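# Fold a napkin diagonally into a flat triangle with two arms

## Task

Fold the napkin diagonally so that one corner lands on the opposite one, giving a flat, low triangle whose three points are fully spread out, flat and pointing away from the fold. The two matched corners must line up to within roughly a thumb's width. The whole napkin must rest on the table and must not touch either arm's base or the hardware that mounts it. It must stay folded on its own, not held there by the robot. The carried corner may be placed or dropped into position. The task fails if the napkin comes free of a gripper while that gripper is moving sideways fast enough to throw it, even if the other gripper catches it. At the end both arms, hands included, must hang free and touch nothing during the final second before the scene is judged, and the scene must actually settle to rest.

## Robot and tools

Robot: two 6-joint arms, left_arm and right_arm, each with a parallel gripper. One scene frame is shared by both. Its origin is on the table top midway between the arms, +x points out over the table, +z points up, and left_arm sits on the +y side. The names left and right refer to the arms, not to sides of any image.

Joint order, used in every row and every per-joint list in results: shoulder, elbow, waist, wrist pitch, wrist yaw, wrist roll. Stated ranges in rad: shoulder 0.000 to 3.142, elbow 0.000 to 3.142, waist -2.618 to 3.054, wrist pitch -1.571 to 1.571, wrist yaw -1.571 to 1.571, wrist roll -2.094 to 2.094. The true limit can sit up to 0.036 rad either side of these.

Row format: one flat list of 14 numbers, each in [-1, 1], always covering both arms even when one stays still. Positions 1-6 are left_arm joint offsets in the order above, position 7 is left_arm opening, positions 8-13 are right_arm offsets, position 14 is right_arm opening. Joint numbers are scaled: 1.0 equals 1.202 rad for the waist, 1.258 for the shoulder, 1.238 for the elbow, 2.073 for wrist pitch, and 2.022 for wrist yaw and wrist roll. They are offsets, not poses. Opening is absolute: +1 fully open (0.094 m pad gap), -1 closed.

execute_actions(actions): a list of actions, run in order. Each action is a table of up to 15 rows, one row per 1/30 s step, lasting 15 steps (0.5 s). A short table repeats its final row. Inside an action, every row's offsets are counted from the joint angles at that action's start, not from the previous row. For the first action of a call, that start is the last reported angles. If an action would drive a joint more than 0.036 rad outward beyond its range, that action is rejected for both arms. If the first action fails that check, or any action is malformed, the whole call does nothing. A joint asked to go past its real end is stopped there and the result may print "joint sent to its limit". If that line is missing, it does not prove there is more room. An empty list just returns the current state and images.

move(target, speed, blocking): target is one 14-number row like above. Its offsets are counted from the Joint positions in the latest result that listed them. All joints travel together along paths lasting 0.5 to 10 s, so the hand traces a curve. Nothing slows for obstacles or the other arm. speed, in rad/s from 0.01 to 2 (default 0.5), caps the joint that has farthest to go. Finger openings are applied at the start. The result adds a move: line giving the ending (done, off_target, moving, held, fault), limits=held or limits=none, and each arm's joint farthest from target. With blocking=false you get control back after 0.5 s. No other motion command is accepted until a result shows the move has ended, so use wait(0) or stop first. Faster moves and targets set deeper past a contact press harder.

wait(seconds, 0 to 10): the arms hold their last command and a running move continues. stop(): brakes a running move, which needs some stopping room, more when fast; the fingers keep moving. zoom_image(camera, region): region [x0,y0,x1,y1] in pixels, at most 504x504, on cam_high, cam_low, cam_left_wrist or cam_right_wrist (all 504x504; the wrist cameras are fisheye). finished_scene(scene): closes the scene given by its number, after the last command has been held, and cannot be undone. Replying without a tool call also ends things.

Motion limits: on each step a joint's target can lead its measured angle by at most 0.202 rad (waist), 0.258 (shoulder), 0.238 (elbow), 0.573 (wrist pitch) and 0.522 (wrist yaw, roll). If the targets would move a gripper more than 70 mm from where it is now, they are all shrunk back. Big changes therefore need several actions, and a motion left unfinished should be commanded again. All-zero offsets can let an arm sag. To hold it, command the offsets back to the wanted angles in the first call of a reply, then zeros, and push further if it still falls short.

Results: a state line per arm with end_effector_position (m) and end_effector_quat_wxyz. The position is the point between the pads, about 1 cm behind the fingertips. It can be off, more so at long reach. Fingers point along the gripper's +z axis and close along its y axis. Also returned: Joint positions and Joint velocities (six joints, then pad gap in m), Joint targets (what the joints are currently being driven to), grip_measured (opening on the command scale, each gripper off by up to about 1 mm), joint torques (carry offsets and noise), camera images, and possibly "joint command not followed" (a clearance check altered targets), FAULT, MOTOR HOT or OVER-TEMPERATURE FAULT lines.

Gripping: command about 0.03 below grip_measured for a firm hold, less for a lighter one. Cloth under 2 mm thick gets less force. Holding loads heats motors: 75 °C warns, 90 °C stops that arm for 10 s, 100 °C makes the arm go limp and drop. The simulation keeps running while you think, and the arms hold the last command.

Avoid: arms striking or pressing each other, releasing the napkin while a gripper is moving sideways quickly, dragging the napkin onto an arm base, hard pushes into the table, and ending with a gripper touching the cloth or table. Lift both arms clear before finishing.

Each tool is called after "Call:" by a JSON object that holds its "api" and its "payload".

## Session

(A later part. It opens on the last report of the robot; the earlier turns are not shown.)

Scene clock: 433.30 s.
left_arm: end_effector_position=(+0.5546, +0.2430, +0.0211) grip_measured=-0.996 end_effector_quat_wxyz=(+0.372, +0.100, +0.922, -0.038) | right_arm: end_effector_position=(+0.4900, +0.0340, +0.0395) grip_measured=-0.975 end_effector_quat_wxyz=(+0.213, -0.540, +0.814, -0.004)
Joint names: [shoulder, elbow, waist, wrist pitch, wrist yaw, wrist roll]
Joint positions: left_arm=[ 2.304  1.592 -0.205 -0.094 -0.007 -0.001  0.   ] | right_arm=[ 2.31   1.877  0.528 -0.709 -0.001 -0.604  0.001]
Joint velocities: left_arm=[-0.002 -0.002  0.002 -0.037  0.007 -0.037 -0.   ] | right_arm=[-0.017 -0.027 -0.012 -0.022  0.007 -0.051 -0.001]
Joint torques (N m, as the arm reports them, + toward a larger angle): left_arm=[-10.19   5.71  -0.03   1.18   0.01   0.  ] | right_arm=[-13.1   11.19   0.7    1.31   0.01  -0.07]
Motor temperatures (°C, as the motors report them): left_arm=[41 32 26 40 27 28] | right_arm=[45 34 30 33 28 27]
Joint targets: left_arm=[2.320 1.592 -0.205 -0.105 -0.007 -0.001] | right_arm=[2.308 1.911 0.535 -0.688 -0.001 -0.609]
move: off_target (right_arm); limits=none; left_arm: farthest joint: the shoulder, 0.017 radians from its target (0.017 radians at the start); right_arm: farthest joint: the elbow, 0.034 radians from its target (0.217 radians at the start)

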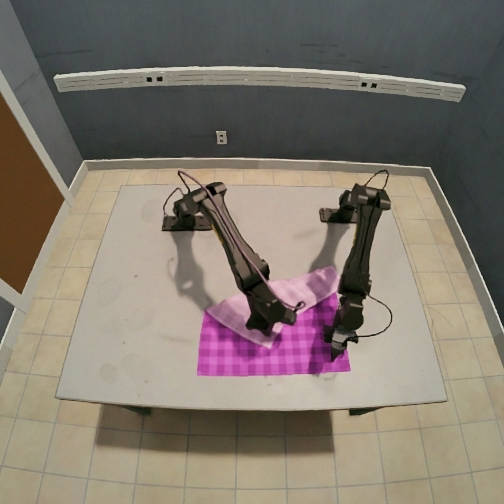

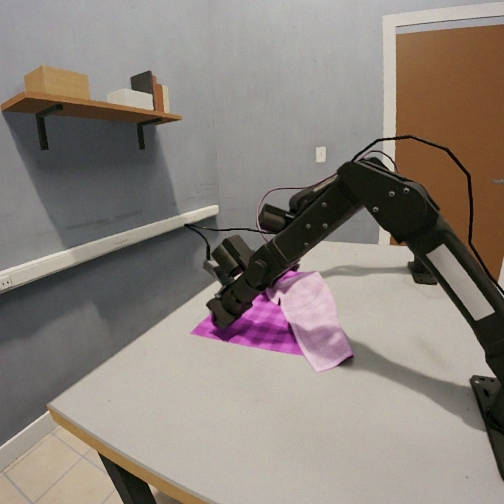

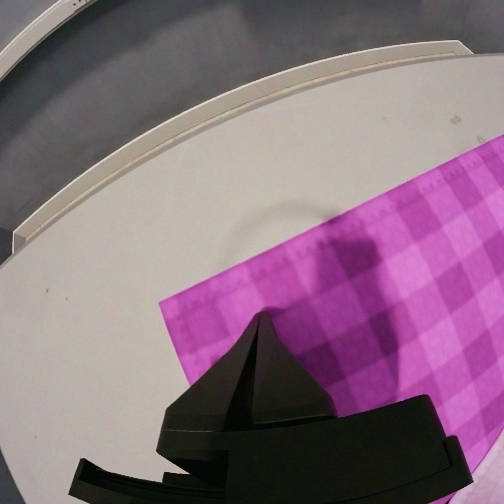

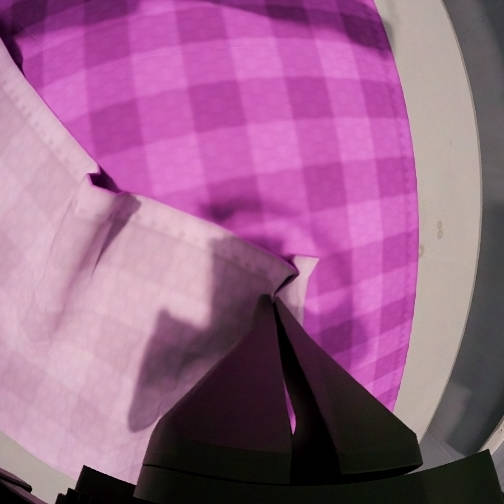

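Call:
{"api": "move", "payload": {"target": [-0.1,0,0,0,0,0,-1, 0.05,0.01,0,0,0,0,-1], "speed": 0.15}}

Call:
{"api": "move", "payload": {"target": [-0.62,-0.56,0.06,-0.29,0,0,-1, 0.015,0,0,0,0,0,-1], "speed": 0.6}}

Scene clock: 436.60 s.
left_arm: end_effector_position=(+0.5601, +0.2418, +0.0762) grip_measured=-0.996 end_effector_quat_wxyz=(+0.413, +0.098, +0.904, -0.043) | right_arm: end_effector_position=(+0.4870, +0.0321, +0.0176) grip_measured=-0.976 end_effector_quat_wxyz=(+0.193, -0.542, +0.818, -0.003)
Joint names: [shoulder, elbow, waist, wrist pitch, wrist yaw, wrist roll]
Joint positions: left_arm=[ 2.206  1.592 -0.205 -0.101 -0.007 -0.001  0.   ] | right_arm=[ 2.351  1.877  0.528 -0.708 -0.001 -0.605  0.001]
Joint velocities: left_arm=[-0.012  0.017  0.012 -0.037 -0.11   0.022 -0.001] | right_arm=[-0.012 -0.022 -0.017  0.051 -0.051  0.037  0.   ]
Joint torques (N m, as the arm reports them, + toward a larger angle): left_arm=[-12.99   6.03  -0.07   1.42   0.     0.02] | right_arm=[-11.49   9.22   0.04   1.     0.01  -0.01]
Motor temperatures (°C, as the motors report them): left_arm=[41 32 26 40 27 28] | right_arm=[45 34 30 33 28 27]
Joint targets: left_arm=[2.178 1.592 -0.205 -0.094 -0.007 -0.001] | right_arm=[2.372 1.889 0.528 -0.709 -0.001 -0.604]
move: off_target (left_arm, right_arm); limits=none; left_arm: farthest joint: the shoulder, 0.028 radians from its target (0.126 radians at the start); right_arm: farthest joint: the shoulder, 0.022 radians from its target (0.063 radians at the start)

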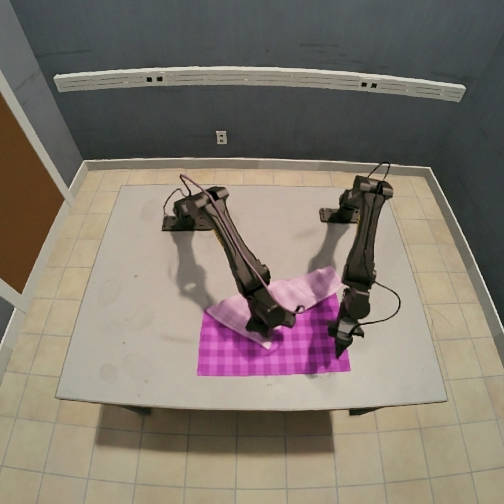

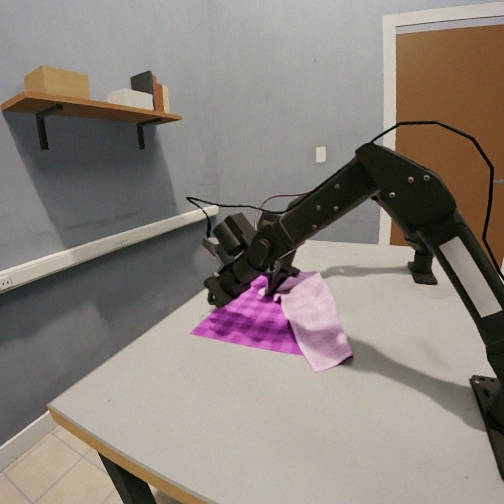

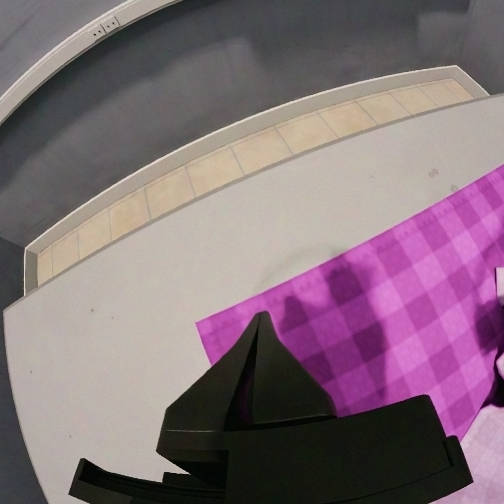

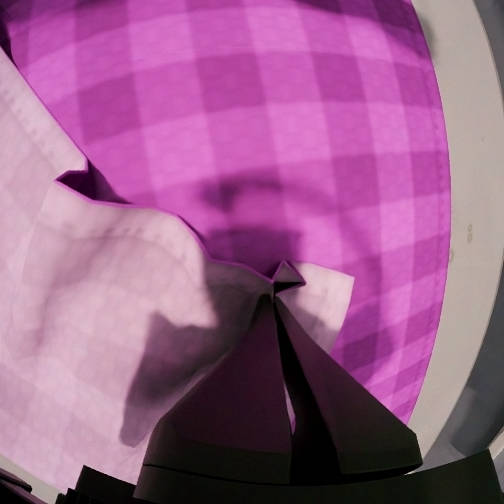

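Scene clock: 438.50 s.
left_arm: end_effector_position=(+0.2789, +0.3250, +0.0691) grip_measured=-0.996 end_effector_quat_wxyz=(+0.161, +0.076, +0.984, -0.009) | right_arm: end_effector_position=(+0.4870, +0.0321, +0.0176) grip_measured=-0.976 end_effector_quat_wxyz=(+0.193, -0.542, +0.818, -0.003)
Joint names: [shoulder, elbow, waist, wrist pitch, wrist yaw, wrist roll]
Joint positions: left_arm=[ 1.45   0.904 -0.142 -0.702 -0.007 -0.001  0.   ] | right_arm=[ 2.351  1.877  0.528 -0.708 -0.001 -0.605  0.001]
Joint velocities: left_arm=[-0.007 -0.007 -0.007 -0.007 -0.022 -0.051  0.   ] | right_arm=[-0.012 -0.002 -0.002  0.037 -0.022 -0.095 -0.   ]
Joint torques (N m, as the arm reports them, + toward a larger angle): left_arm=[-6.22  5.24  0.73  0.69  0.02  0.01] | right_arm=[-11.69   8.15   0.03   1.01   0.01  -0.02]
Motor temperatures (°C, as the motors report them): left_arm=[41 32 26 40 27 28] | right_arm=[45 34 30 33 28 27]
Joint targets: left_arm=[1.426 0.899 -0.133 -0.702 -0.007 -0.001] | right_arm=[2.370 1.877 0.528 -0.708 -0.001 -0.605]
move: off_target (left_arm); limits=none; left_arm: farthest joint: the shoulder, 0.024 radians from its target (0.780 radians at the start); right_arm: farthest joint: the shoulder, 0.019 radians from its target (0.019 radians at the start)

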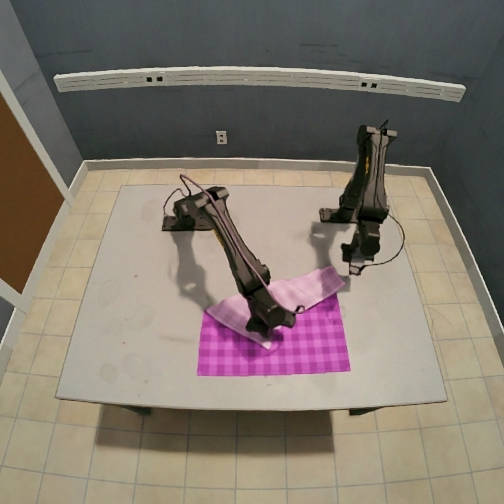

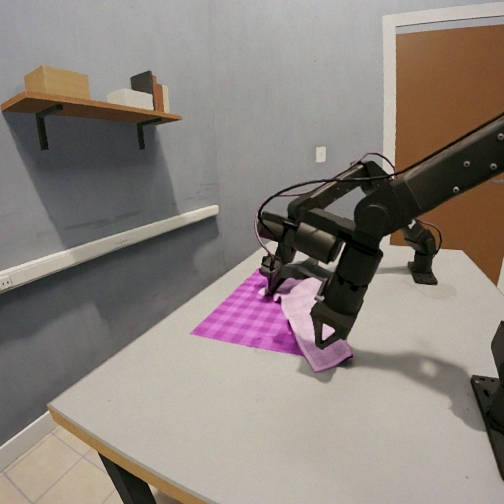

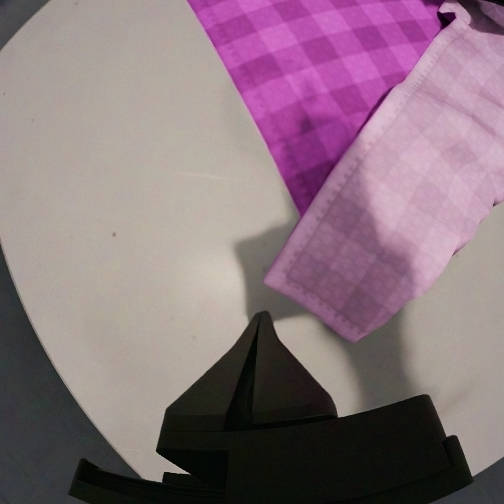

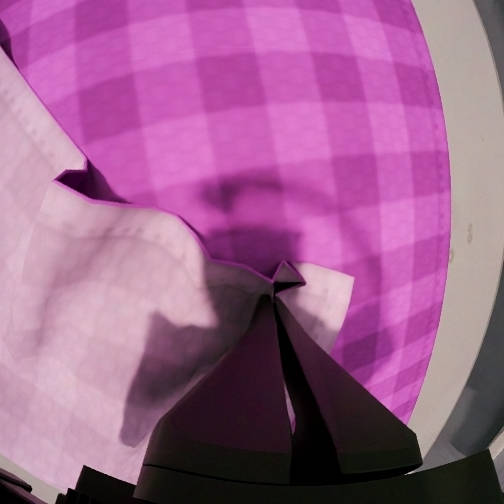

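Call:
{"api": "move", "payload": {"target": [0.19,0.125,-0.05,0,0,0,-1, 0.015,0,0,0,0,0,-1], "speed": 0.3}}

Scene clock: 440.87 s.
left_arm: end_effector_position=(+0.2987, +0.3043, +0.0336) grip_measured=-0.996 end_effector_quat_wxyz=(+0.099, +0.103, +0.990, -0.007) | right_arm: end_effector_position=(+0.4870, +0.0321, +0.0176) grip_measured=-0.976 end_effector_quat_wxyz=(+0.193, -0.542, +0.818, -0.003)
Joint names: [shoulder, elbow, waist, wrist pitch, wrist yaw, wrist roll]
Joint positions: left_arm=[ 1.69   1.027 -0.194 -0.708 -0.007 -0.001  0.   ] | right_arm=[ 2.351  1.877  0.528 -0.708 -0.001 -0.605  0.001]
Joint velocities: left_arm=[-0.012  0.002 -0.007  0.007 -0.037 -0.007  0.   ] | right_arm=[ 0.012 -0.002  0.002  0.051 -0.037 -0.007 -0.   ]
Joint torques (N m, as the arm reports them, + toward a larger angle): left_arm=[-6.34  7.59 -0.65  0.57  0.01 -0.01] | right_arm=[-11.7    8.16   0.03   1.01   0.01  -0.02]
Motor temperatures (°C, as the motors report them): left_arm=[41 32 26 40 27 28] | right_arm=[45 34 30 33 28 27]
Joint targets: left_arm=[1.688 1.059 -0.202 -0.702 -0.007 -0.001] | right_arm=[2.370 1.877 0.528 -0.708 -0.001 -0.605]
move: off_target (left_arm); limits=none; left_arm: farthest joint: the elbow, 0.032 radians from its target (0.155 radians at the start); right_arm: farthest joint: the shoulder, 0.019 radians from its target (0.019 radians at the start)

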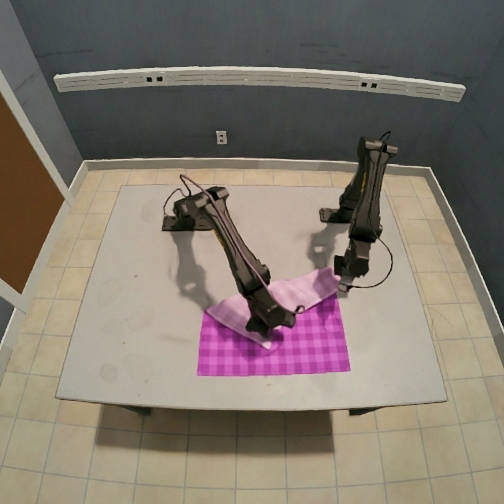

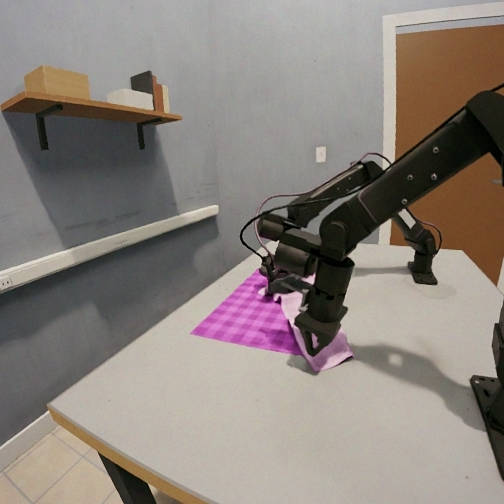

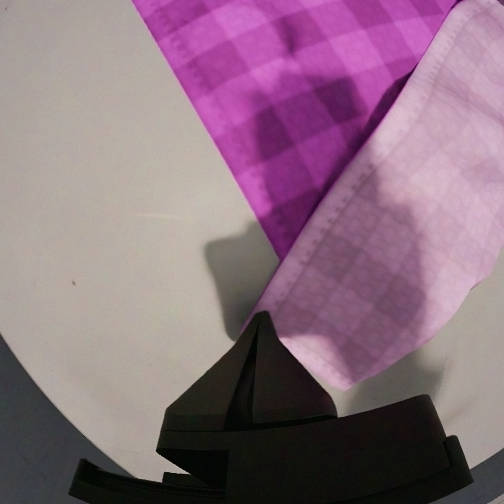

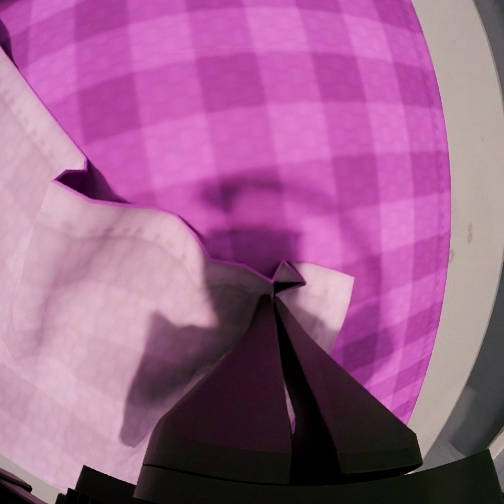

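Call:
{"api": "move", "payload": {"target": [0.06,0.0,-0.02,0,0,0,-1, 0.015,0,0,0,0,0,-1], "speed": 0.1}}

Scene clock: 443.77 s.
left_arm: end_effector_position=(+0.2919, +0.3019, +0.0141) grip_measured=-0.996 end_effector_quat_wxyz=(+0.068, +0.110, +0.992, -0.002) | right_arm: end_effector_position=(+0.4870, +0.0321, +0.0176) grip_measured=-0.976 end_effector_quat_wxyz=(+0.193, -0.542, +0.818, -0.003)
Joint names: [shoulder, elbow, waist, wrist pitch, wrist yaw, wrist roll]
Joint positions: left_arm=[ 1.753  1.027 -0.207 -0.709 -0.01  -0.001  0.   ] | right_arm=[ 2.351  1.877  0.528 -0.708 -0.001 -0.605  0.001]
Joint velocities: left_arm=[ 0.002  0.002  0.012 -0.022  0.007 -0.037  0.   ] | right_arm=[ 0.017 -0.002 -0.017  0.007  0.051 -0.007  0.001]
Joint torques (N m, as the arm reports them, + toward a larger angle): left_arm=[-5.61  4.97 -0.92  0.39  0.06  0.01] | right_arm=[-11.71   8.16   0.03   1.01   0.01  -0.02]
Motor temperatures (°C, as the motors report them): left_arm=[40 32 26 40 27 28] | right_arm=[45 34 30 33 28 27]
Joint targets: left_arm=[1.765 1.027 -0.218 -0.708 -0.007 -0.001] | right_arm=[2.370 1.877 0.528 -0.708 -0.001 -0.605]
move: done; limits=none; left_arm: farthest joint: the shoulder, 0.012 radians from its target (0.076 radians at the start); right_arm: farthest joint: the shoulder, 0.019 radians from its target (0.019 radians at the start)

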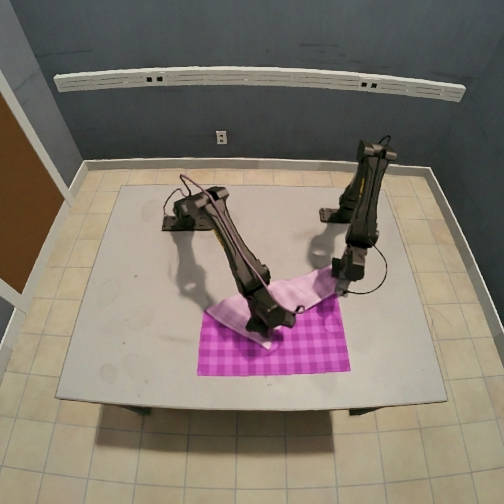

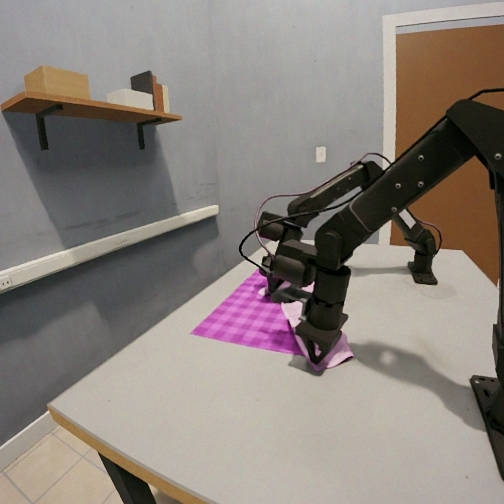

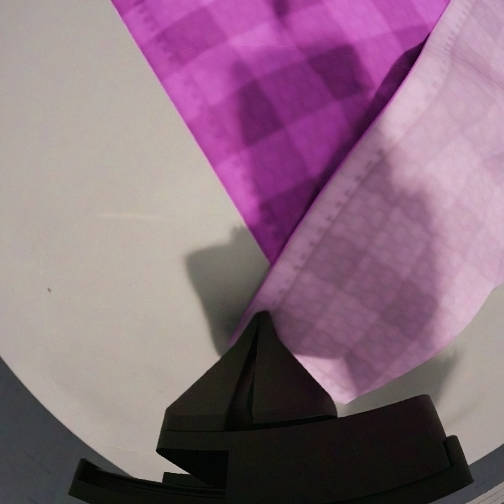

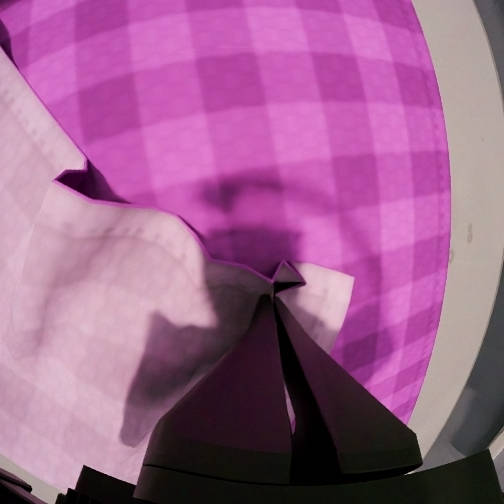

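Call:
{"api": "move", "payload": {"target": [-0.21,-0.205,0,0,0,-0.15,-1, 0.015,0,0,0,0,0,-1], "speed": 0.12}}

Scene clock: 448.63 s.
left_arm: end_effector_position=(+0.2277, +0.3165, +0.0161) grip_measured=-0.996 end_effector_quat_wxyz=(+0.062, -0.038, +0.997, -0.011) | right_arm: end_effector_position=(+0.4870, +0.0321, +0.0176) grip_measured=-0.976 end_effector_quat_wxyz=(+0.193, -0.542, +0.818, -0.003)
Joint names: [shoulder, elbow, waist, wrist pitch, wrist yaw, wrist roll]
Joint positions: left_arm=[ 1.515  0.781 -0.207 -0.711 -0.011 -0.298  0.   ] | right_arm=[ 2.351  1.877  0.528 -0.708 -0.001 -0.605  0.001]
Joint velocities: left_arm=[-0.017 -0.012 -0.007  0.037  0.007  0.007  0.001] | right_arm=[-0.017  0.007 -0.012  0.051 -0.007  0.022 -0.001]
Joint torques (N m, as the arm reports them, + toward a larger angle): left_arm=[-6.4   4.25 -0.04  0.4   0.   -0.01] | right_arm=[-11.7    8.15   0.02   1.01   0.01  -0.02]
Motor temperatures (°C, as the motors report them): left_arm=[39 32 26 39 27 28] | right_arm=[45 34 30 33 28 27]
Joint targets: left_arm=[1.489 0.773 -0.207 -0.709 -0.010 -0.304] | right_arm=[2.370 1.877 0.528 -0.708 -0.001 -0.605]
move: off_target (left_arm); limits=none; left_arm: farthest joint: the shoulder, 0.026 radians from its target (0.264 radians at the start); right_arm: farthest joint: the shoulder, 0.019 radians from its target (0.019 radians at the start)

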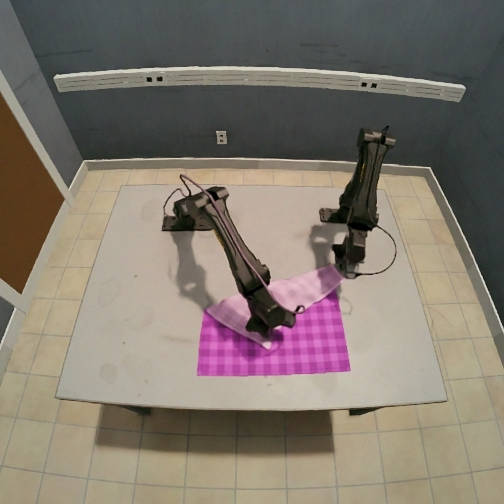

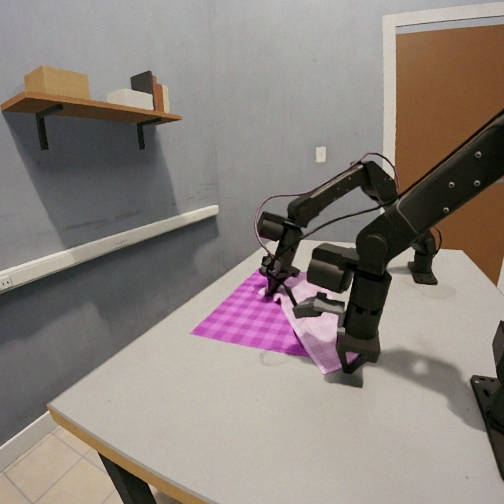

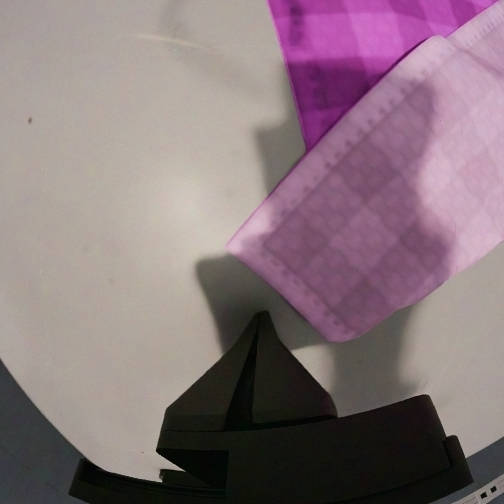

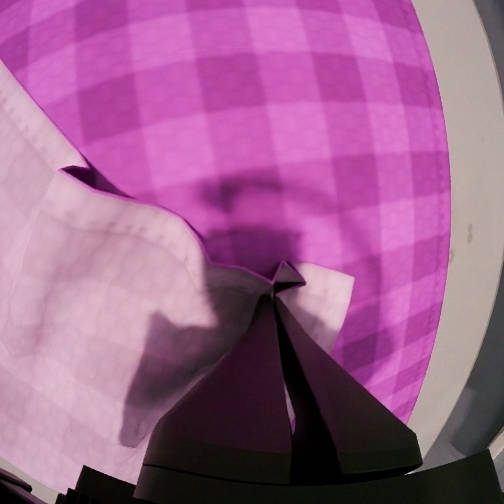

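Call:
{"api": "move", "payload": {"target": [0,0.1,0,0,0,-0.27,-0.2, 0.015,0,0,0,0,0,-1], "speed": 0.5}}

Call:
{"api": "move", "payload": {"target": [0.11,0.12,0,0,0,0,-0.2, 0.015,0,0,0,0,0,-1], "speed": 0.3}}

Scene clock: 452.27 s.
left_arm: end_effector_position=(+0.2591, +0.3094, +0.0413) grip_measured=-0.203 end_effector_quat_wxyz=(+0.095, -0.302, +0.947, -0.050) | right_arm: end_effector_position=(+0.4870, +0.0321, +0.0176) grip_measured=-0.976 end_effector_quat_wxyz=(+0.193, -0.542, +0.818, -0.003)
Joint names: [shoulder, elbow, waist, wrist pitch, wrist yaw, wrist roll]
Joint positions: left_arm=[ 1.515  0.875 -0.207 -0.715 -0.011 -0.839  0.037] | right_arm=[ 2.351  1.877  0.528 -0.708 -0.001 -0.605  0.001]
Joint velocities: left_arm=[-0.007  0.022 -0.012 -0.066 -0.022 -0.007 -0.001] | right_arm=[ 0.022  0.002  0.002 -0.066  0.007  0.007  0.   ]
Joint torques (N m, as the arm reports them, + toward a larger angle): left_arm=[-4.84  7.49  0.    0.57  0.   -0.04] | right_arm=[-11.7    8.16   0.04   1.01   0.01  -0.02]
Motor temperatures (°C, as the motors report them): left_arm=[39 32 26 39 27 28] | right_arm=[45 34 30 33 28 27]
Joint targets: left_arm=[1.515 0.905 -0.207 -0.711 -0.011 -0.844] | right_arm=[2.370 1.877 0.528 -0.708 -0.001 -0.605]
move: off_target (left_arm); limits=none; left_arm: farthest joint: the elbow, 0.030 radians from its target (0.124 radians at the start); right_arm: farthest joint: the shoulder, 0.019 radians from its target (0.019 radians at the start)

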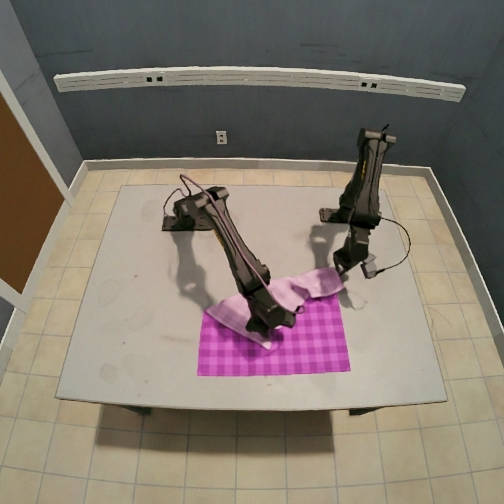

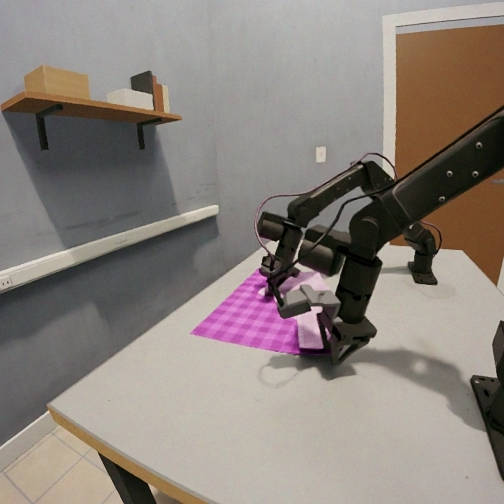

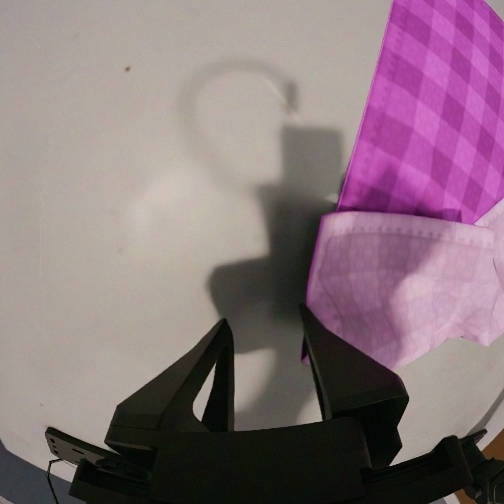

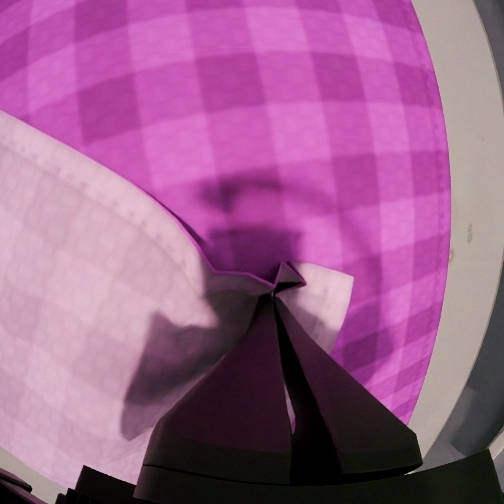

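Scene clock: 453.10 s.
left_arm: end_effector_position=(+0.2874, +0.3029, +0.0359) grip_measured=-0.203 end_effector_quat_wxyz=(+0.086, -0.302, +0.948, -0.045) | right_arm: end_effector_position=(+0.4870, +0.0321, +0.0176) grip_measured=-0.976 end_effector_quat_wxyz=(+0.193, -0.542, +0.818, -0.003)
Joint names: [shoulder, elbow, waist, wrist pitch, wrist yaw, wrist roll]
Joint positions: left_arm=[ 1.651  0.995 -0.207 -0.72  -0.01  -0.839  0.037] | right_arm=[ 2.351  1.877  0.528 -0.708 -0.001 -0.605  0.001]
Joint velocities: left_arm=[-0.007  0.007  0.002 -0.022 -0.051  0.007 -0.001] | right_arm=[ 0.007 -0.007  0.007 -0.095 -0.007 -0.095  0.   ]
Joint torques (N m, as the arm reports them, + toward a larger angle): left_arm=[-5.76  7.4   0.07  0.54 -0.02  0.03] | right_arm=[-11.7    8.16   0.03   1.01   0.01  -0.02]
Motor temperatures (°C, as the motors report them): left_arm=[39 32 26 39 27 28] | right_arm=[45 34 30 33 28 27]
Joint targets: left_arm=[1.653 1.024 -0.207 -0.716 -0.011 -0.839] | right_arm=[2.370 1.877 0.528 -0.708 -0.001 -0.605]
move: off_target (left_arm); limits=none; left_arm: farthest joint: the elbow, 0.029 radians from its target (0.148 radians at the start); right_arm: farthest joint: the shoulder, 0.019 radians from its target (0.019 radians at the start)

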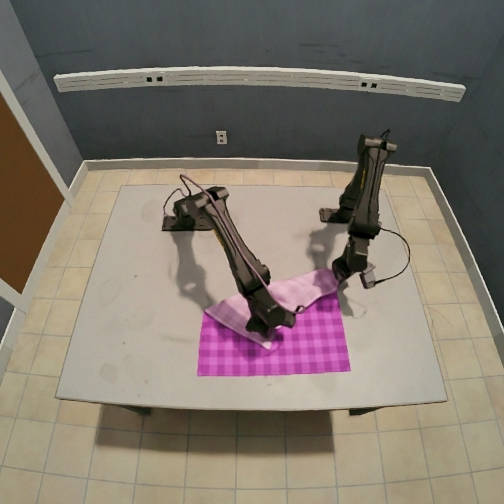

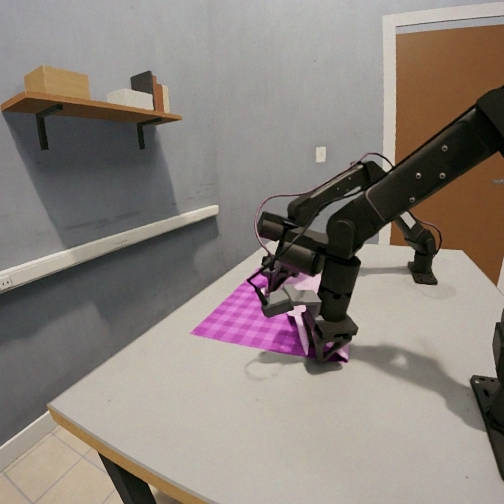

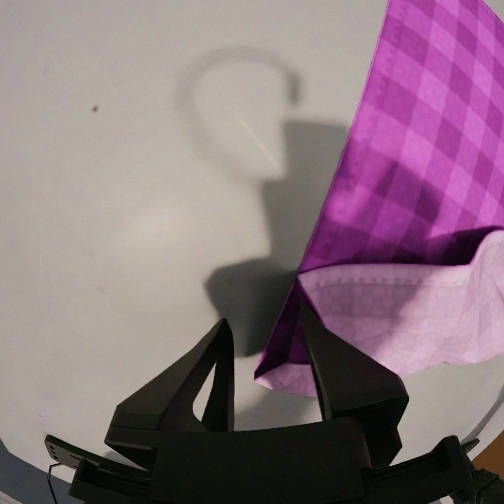

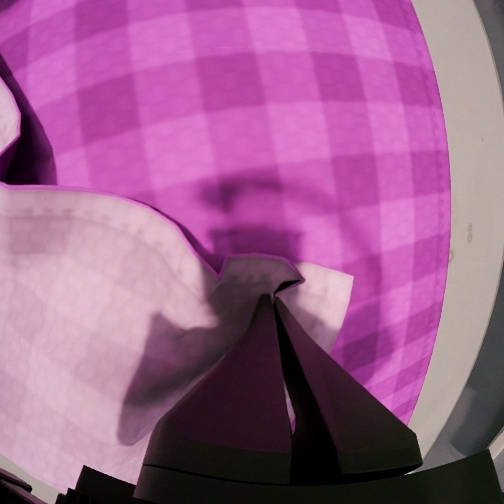

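Call:
{"api": "move", "payload": {"target": [-0.12,0.02,0,0,0,0,-0.2, 0.015,0,0,0,0,0,-1], "speed": 0.3}}

Call:
{"api": "move", "payload": {"target": [0.06,0.09,-0.05,0,0,0,-0.2, 0.015,0,0,0,0,0,-1], "speed": 0.3}}

Scene clock: 454.73 s.
left_arm: end_effector_position=(+0.2950, +0.3010, +0.0752) grip_measured=-0.203 end_effector_quat_wxyz=(+0.141, -0.300, +0.940, -0.077) | right_arm: end_effector_position=(+0.4870, +0.0321, +0.0176) grip_measured=-0.976 end_effector_quat_wxyz=(+0.193, -0.542, +0.818, -0.003)
Joint names: [shoulder, elbow, waist, wrist pitch, wrist yaw, wrist roll]
Joint positions: left_arm=[ 1.522  0.995 -0.207 -0.722 -0.009 -0.839  0.037] | right_arm=[ 2.351  1.877  0.528 -0.708 -0.001 -0.605  0.001]
Joint velocities: left_arm=[-0.007  0.012 -0.012  0.007 -0.037  0.007  0.   ] | right_arm=[ 0.002 -0.022 -0.017 -0.051 -0.037 -0.051  0.   ]
Joint torques (N m, as the arm reports them, + toward a larger angle): left_arm=[-6.71  7.56  0.01  0.7   0.    0.01] | right_arm=[-11.69   8.16   0.04   1.01   0.01  -0.02]
Motor temperatures (°C, as the motors report them): left_arm=[39 32 26 39 27 28] | right_arm=[45 34 30 33 28 27]
Joint targets: left_arm=[1.501 1.019 -0.207 -0.720 -0.010 -0.839] | right_arm=[2.370 1.877 0.528 -0.708 -0.001 -0.605]
move: off_target (left_arm); limits=none; left_arm: farthest joint: the elbow, 0.025 radians from its target (0.025 radians at the start); right_arm: farthest joint: the shoulder, 0.019 radians from its target (0.019 radians at the start)

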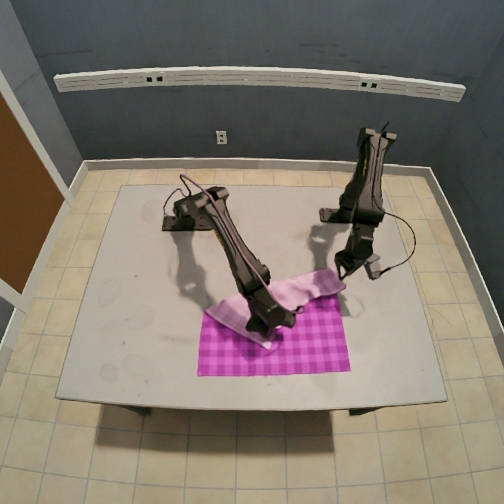

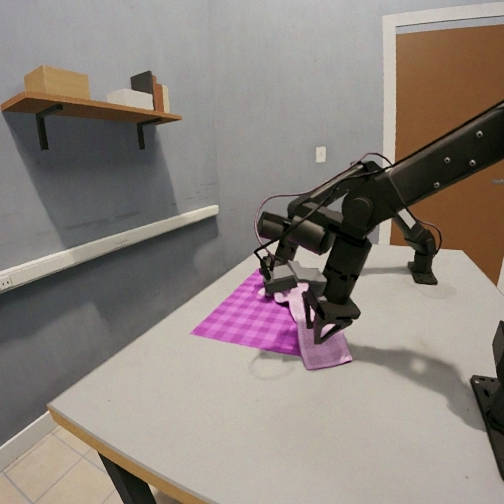

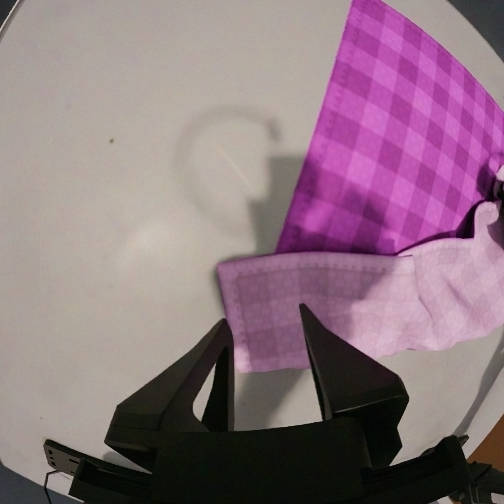

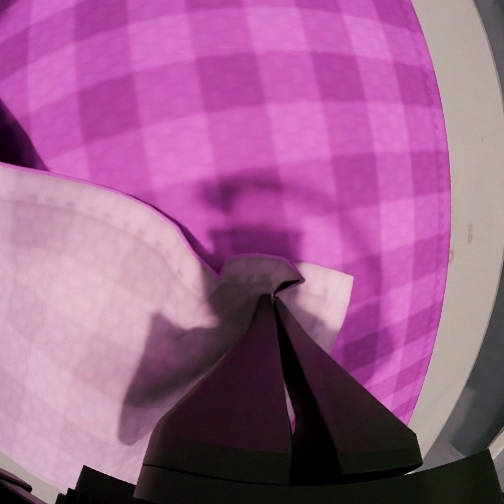

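Scene clock: 455.50 s.
left_arm: end_effector_position=(+0.3108, +0.2781, +0.0782) grip_measured=-0.203 end_effector_quat_wxyz=(+0.140, -0.275, +0.948, -0.083) | right_arm: end_effector_position=(+0.4870, +0.0321, +0.0176) grip_measured=-0.976 end_effector_quat_wxyz=(+0.193, -0.542, +0.818, -0.003)
Joint names: [shoulder, elbow, waist, wrist pitch, wrist yaw, wrist roll]
Joint positions: left_arm=[ 1.594  1.077 -0.26  -0.727 -0.007 -0.839  0.037] | right_arm=[ 2.351  1.877  0.528 -0.708 -0.001 -0.605  0.001]
Joint velocities: left_arm=[ 0.002  0.002  0.002  0.022 -0.066  0.037  0.001] | right_arm=[-0.017  0.002 -0.012 -0.007 -0.051  0.037 -0.001]
Joint torques (N m, as the arm reports them, + toward a larger angle): left_arm=[-5.71  7.86 -0.59  0.75 -0.02 -0.01] | right_arm=[-11.7    8.15   0.02   1.01   0.02  -0.02]
Motor temperatures (°C, as the motors report them): left_arm=[39 32 26 39 27 28] | right_arm=[45 33 30 33 28 27]
Joint targets: left_arm=[1.597 1.106 -0.267 -0.722 -0.009 -0.839] | right_arm=[2.370 1.877 0.528 -0.708 -0.001 -0.605]
move: off_target (left_arm); limits=none; left_arm: farthest joint: the elbow, 0.030 radians from its target (0.112 radians at the start); right_arm: farthest joint: the shoulder, 0.019 radians from its target (0.019 radians at the start)

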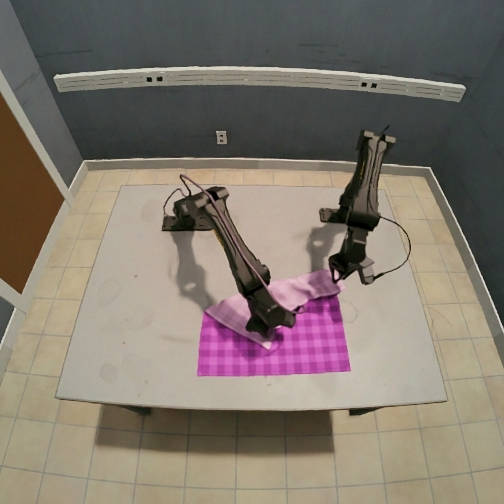

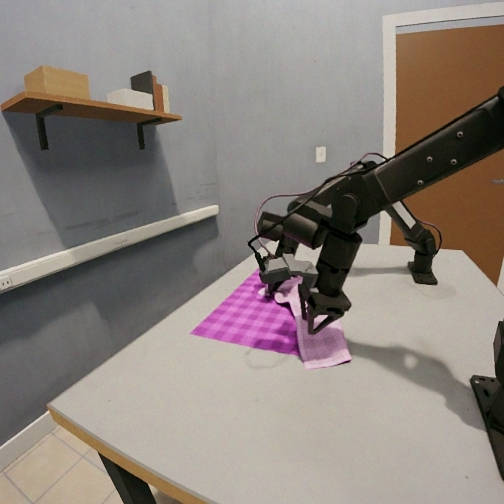

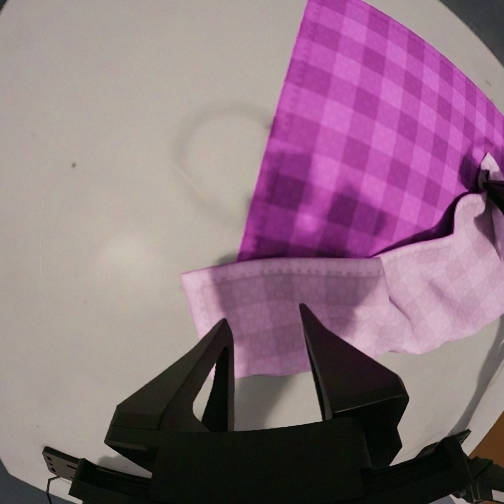

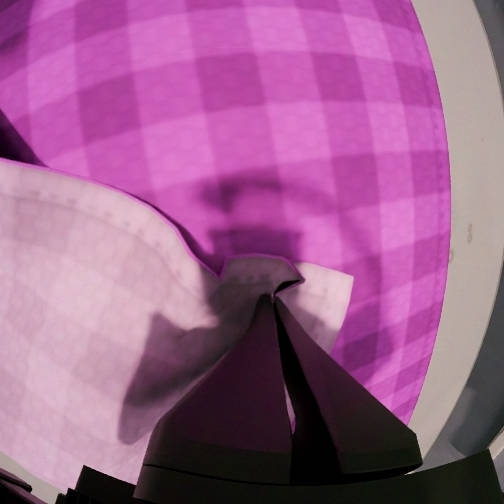

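Call:
{"api": "move", "payload": {"target": [0.11,0.025,0.03,0.06,0,0,-0.2, 0.015,0,0,0,0,0,-1], "speed": 0.2}}

Scene clock: 457.50 s.
left_arm: end_effector_position=(+0.3297, +0.2832, +0.0387) grip_measured=-0.203 end_effector_quat_wxyz=(+0.127, -0.289, +0.946, -0.073) | right_arm: end_effector_position=(+0.4870, +0.0321, +0.0176) grip_measured=-0.976 end_effector_quat_wxyz=(+0.193, -0.542, +0.818, -0.003)
Joint names: [shoulder, elbow, waist, wrist pitch, wrist yaw, wrist roll]
Joint positions: left_arm=[ 1.735  1.077 -0.232 -0.619 -0.006 -0.839  0.037] | right_arm=[ 2.351  1.877  0.528 -0.708 -0.001 -0.605  0.001]
Joint velocities: left_arm=[ 0.002 -0.017  0.007  0.007 -0.007  0.051 -0.001] | right_arm=[-0.017 -0.012 -0.002 -0.066 -0.022 -0.022 -0.001]
Joint torques (N m, as the arm reports them, + toward a larger angle): left_arm=[-6.93  7.67  0.64  0.8  -0.02  0.01] | right_arm=[-11.7    8.16   0.04   1.01   0.01  -0.02]
Motor temperatures (°C, as the motors report them): left_arm=[38 33 26 39 27 28] | right_arm=[45 33 30 33 28 27]
Joint targets: left_arm=[1.732 1.108 -0.224 -0.603 -0.007 -0.839] | right_arm=[2.370 1.877 0.528 -0.708 -0.001 -0.605]
move: off_target (left_arm); limits=none; left_arm: farthest joint: the elbow, 0.031 radians from its target (0.031 radians at the start); right_arm: farthest joint: the shoulder, 0.019 radians from its target (0.019 radians at the start)

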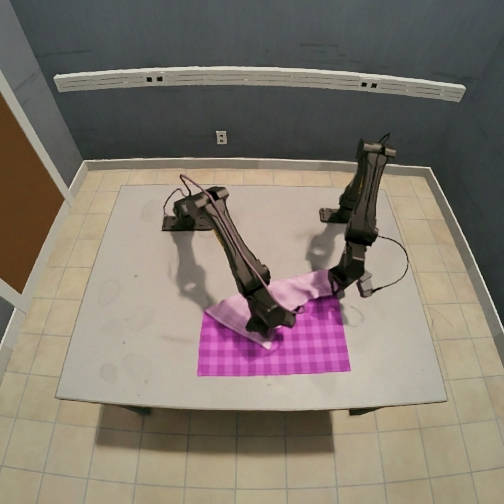

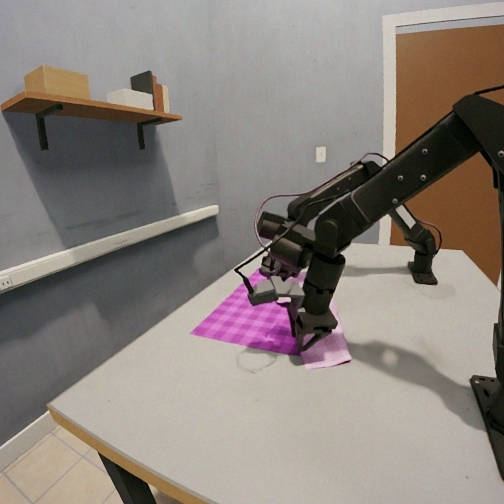

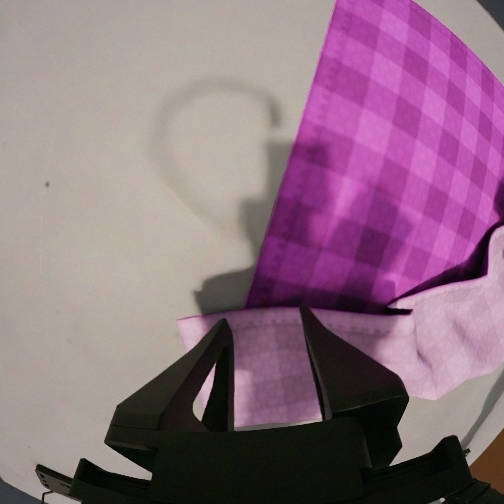

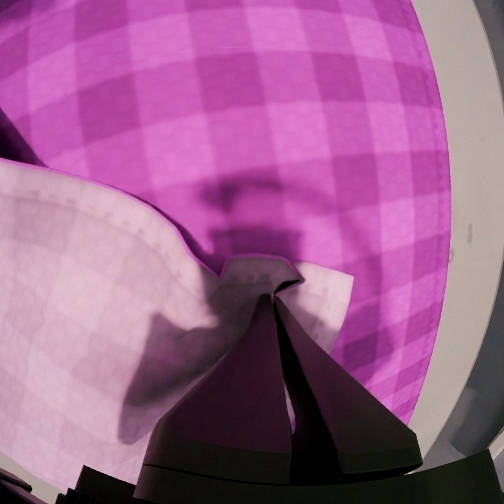

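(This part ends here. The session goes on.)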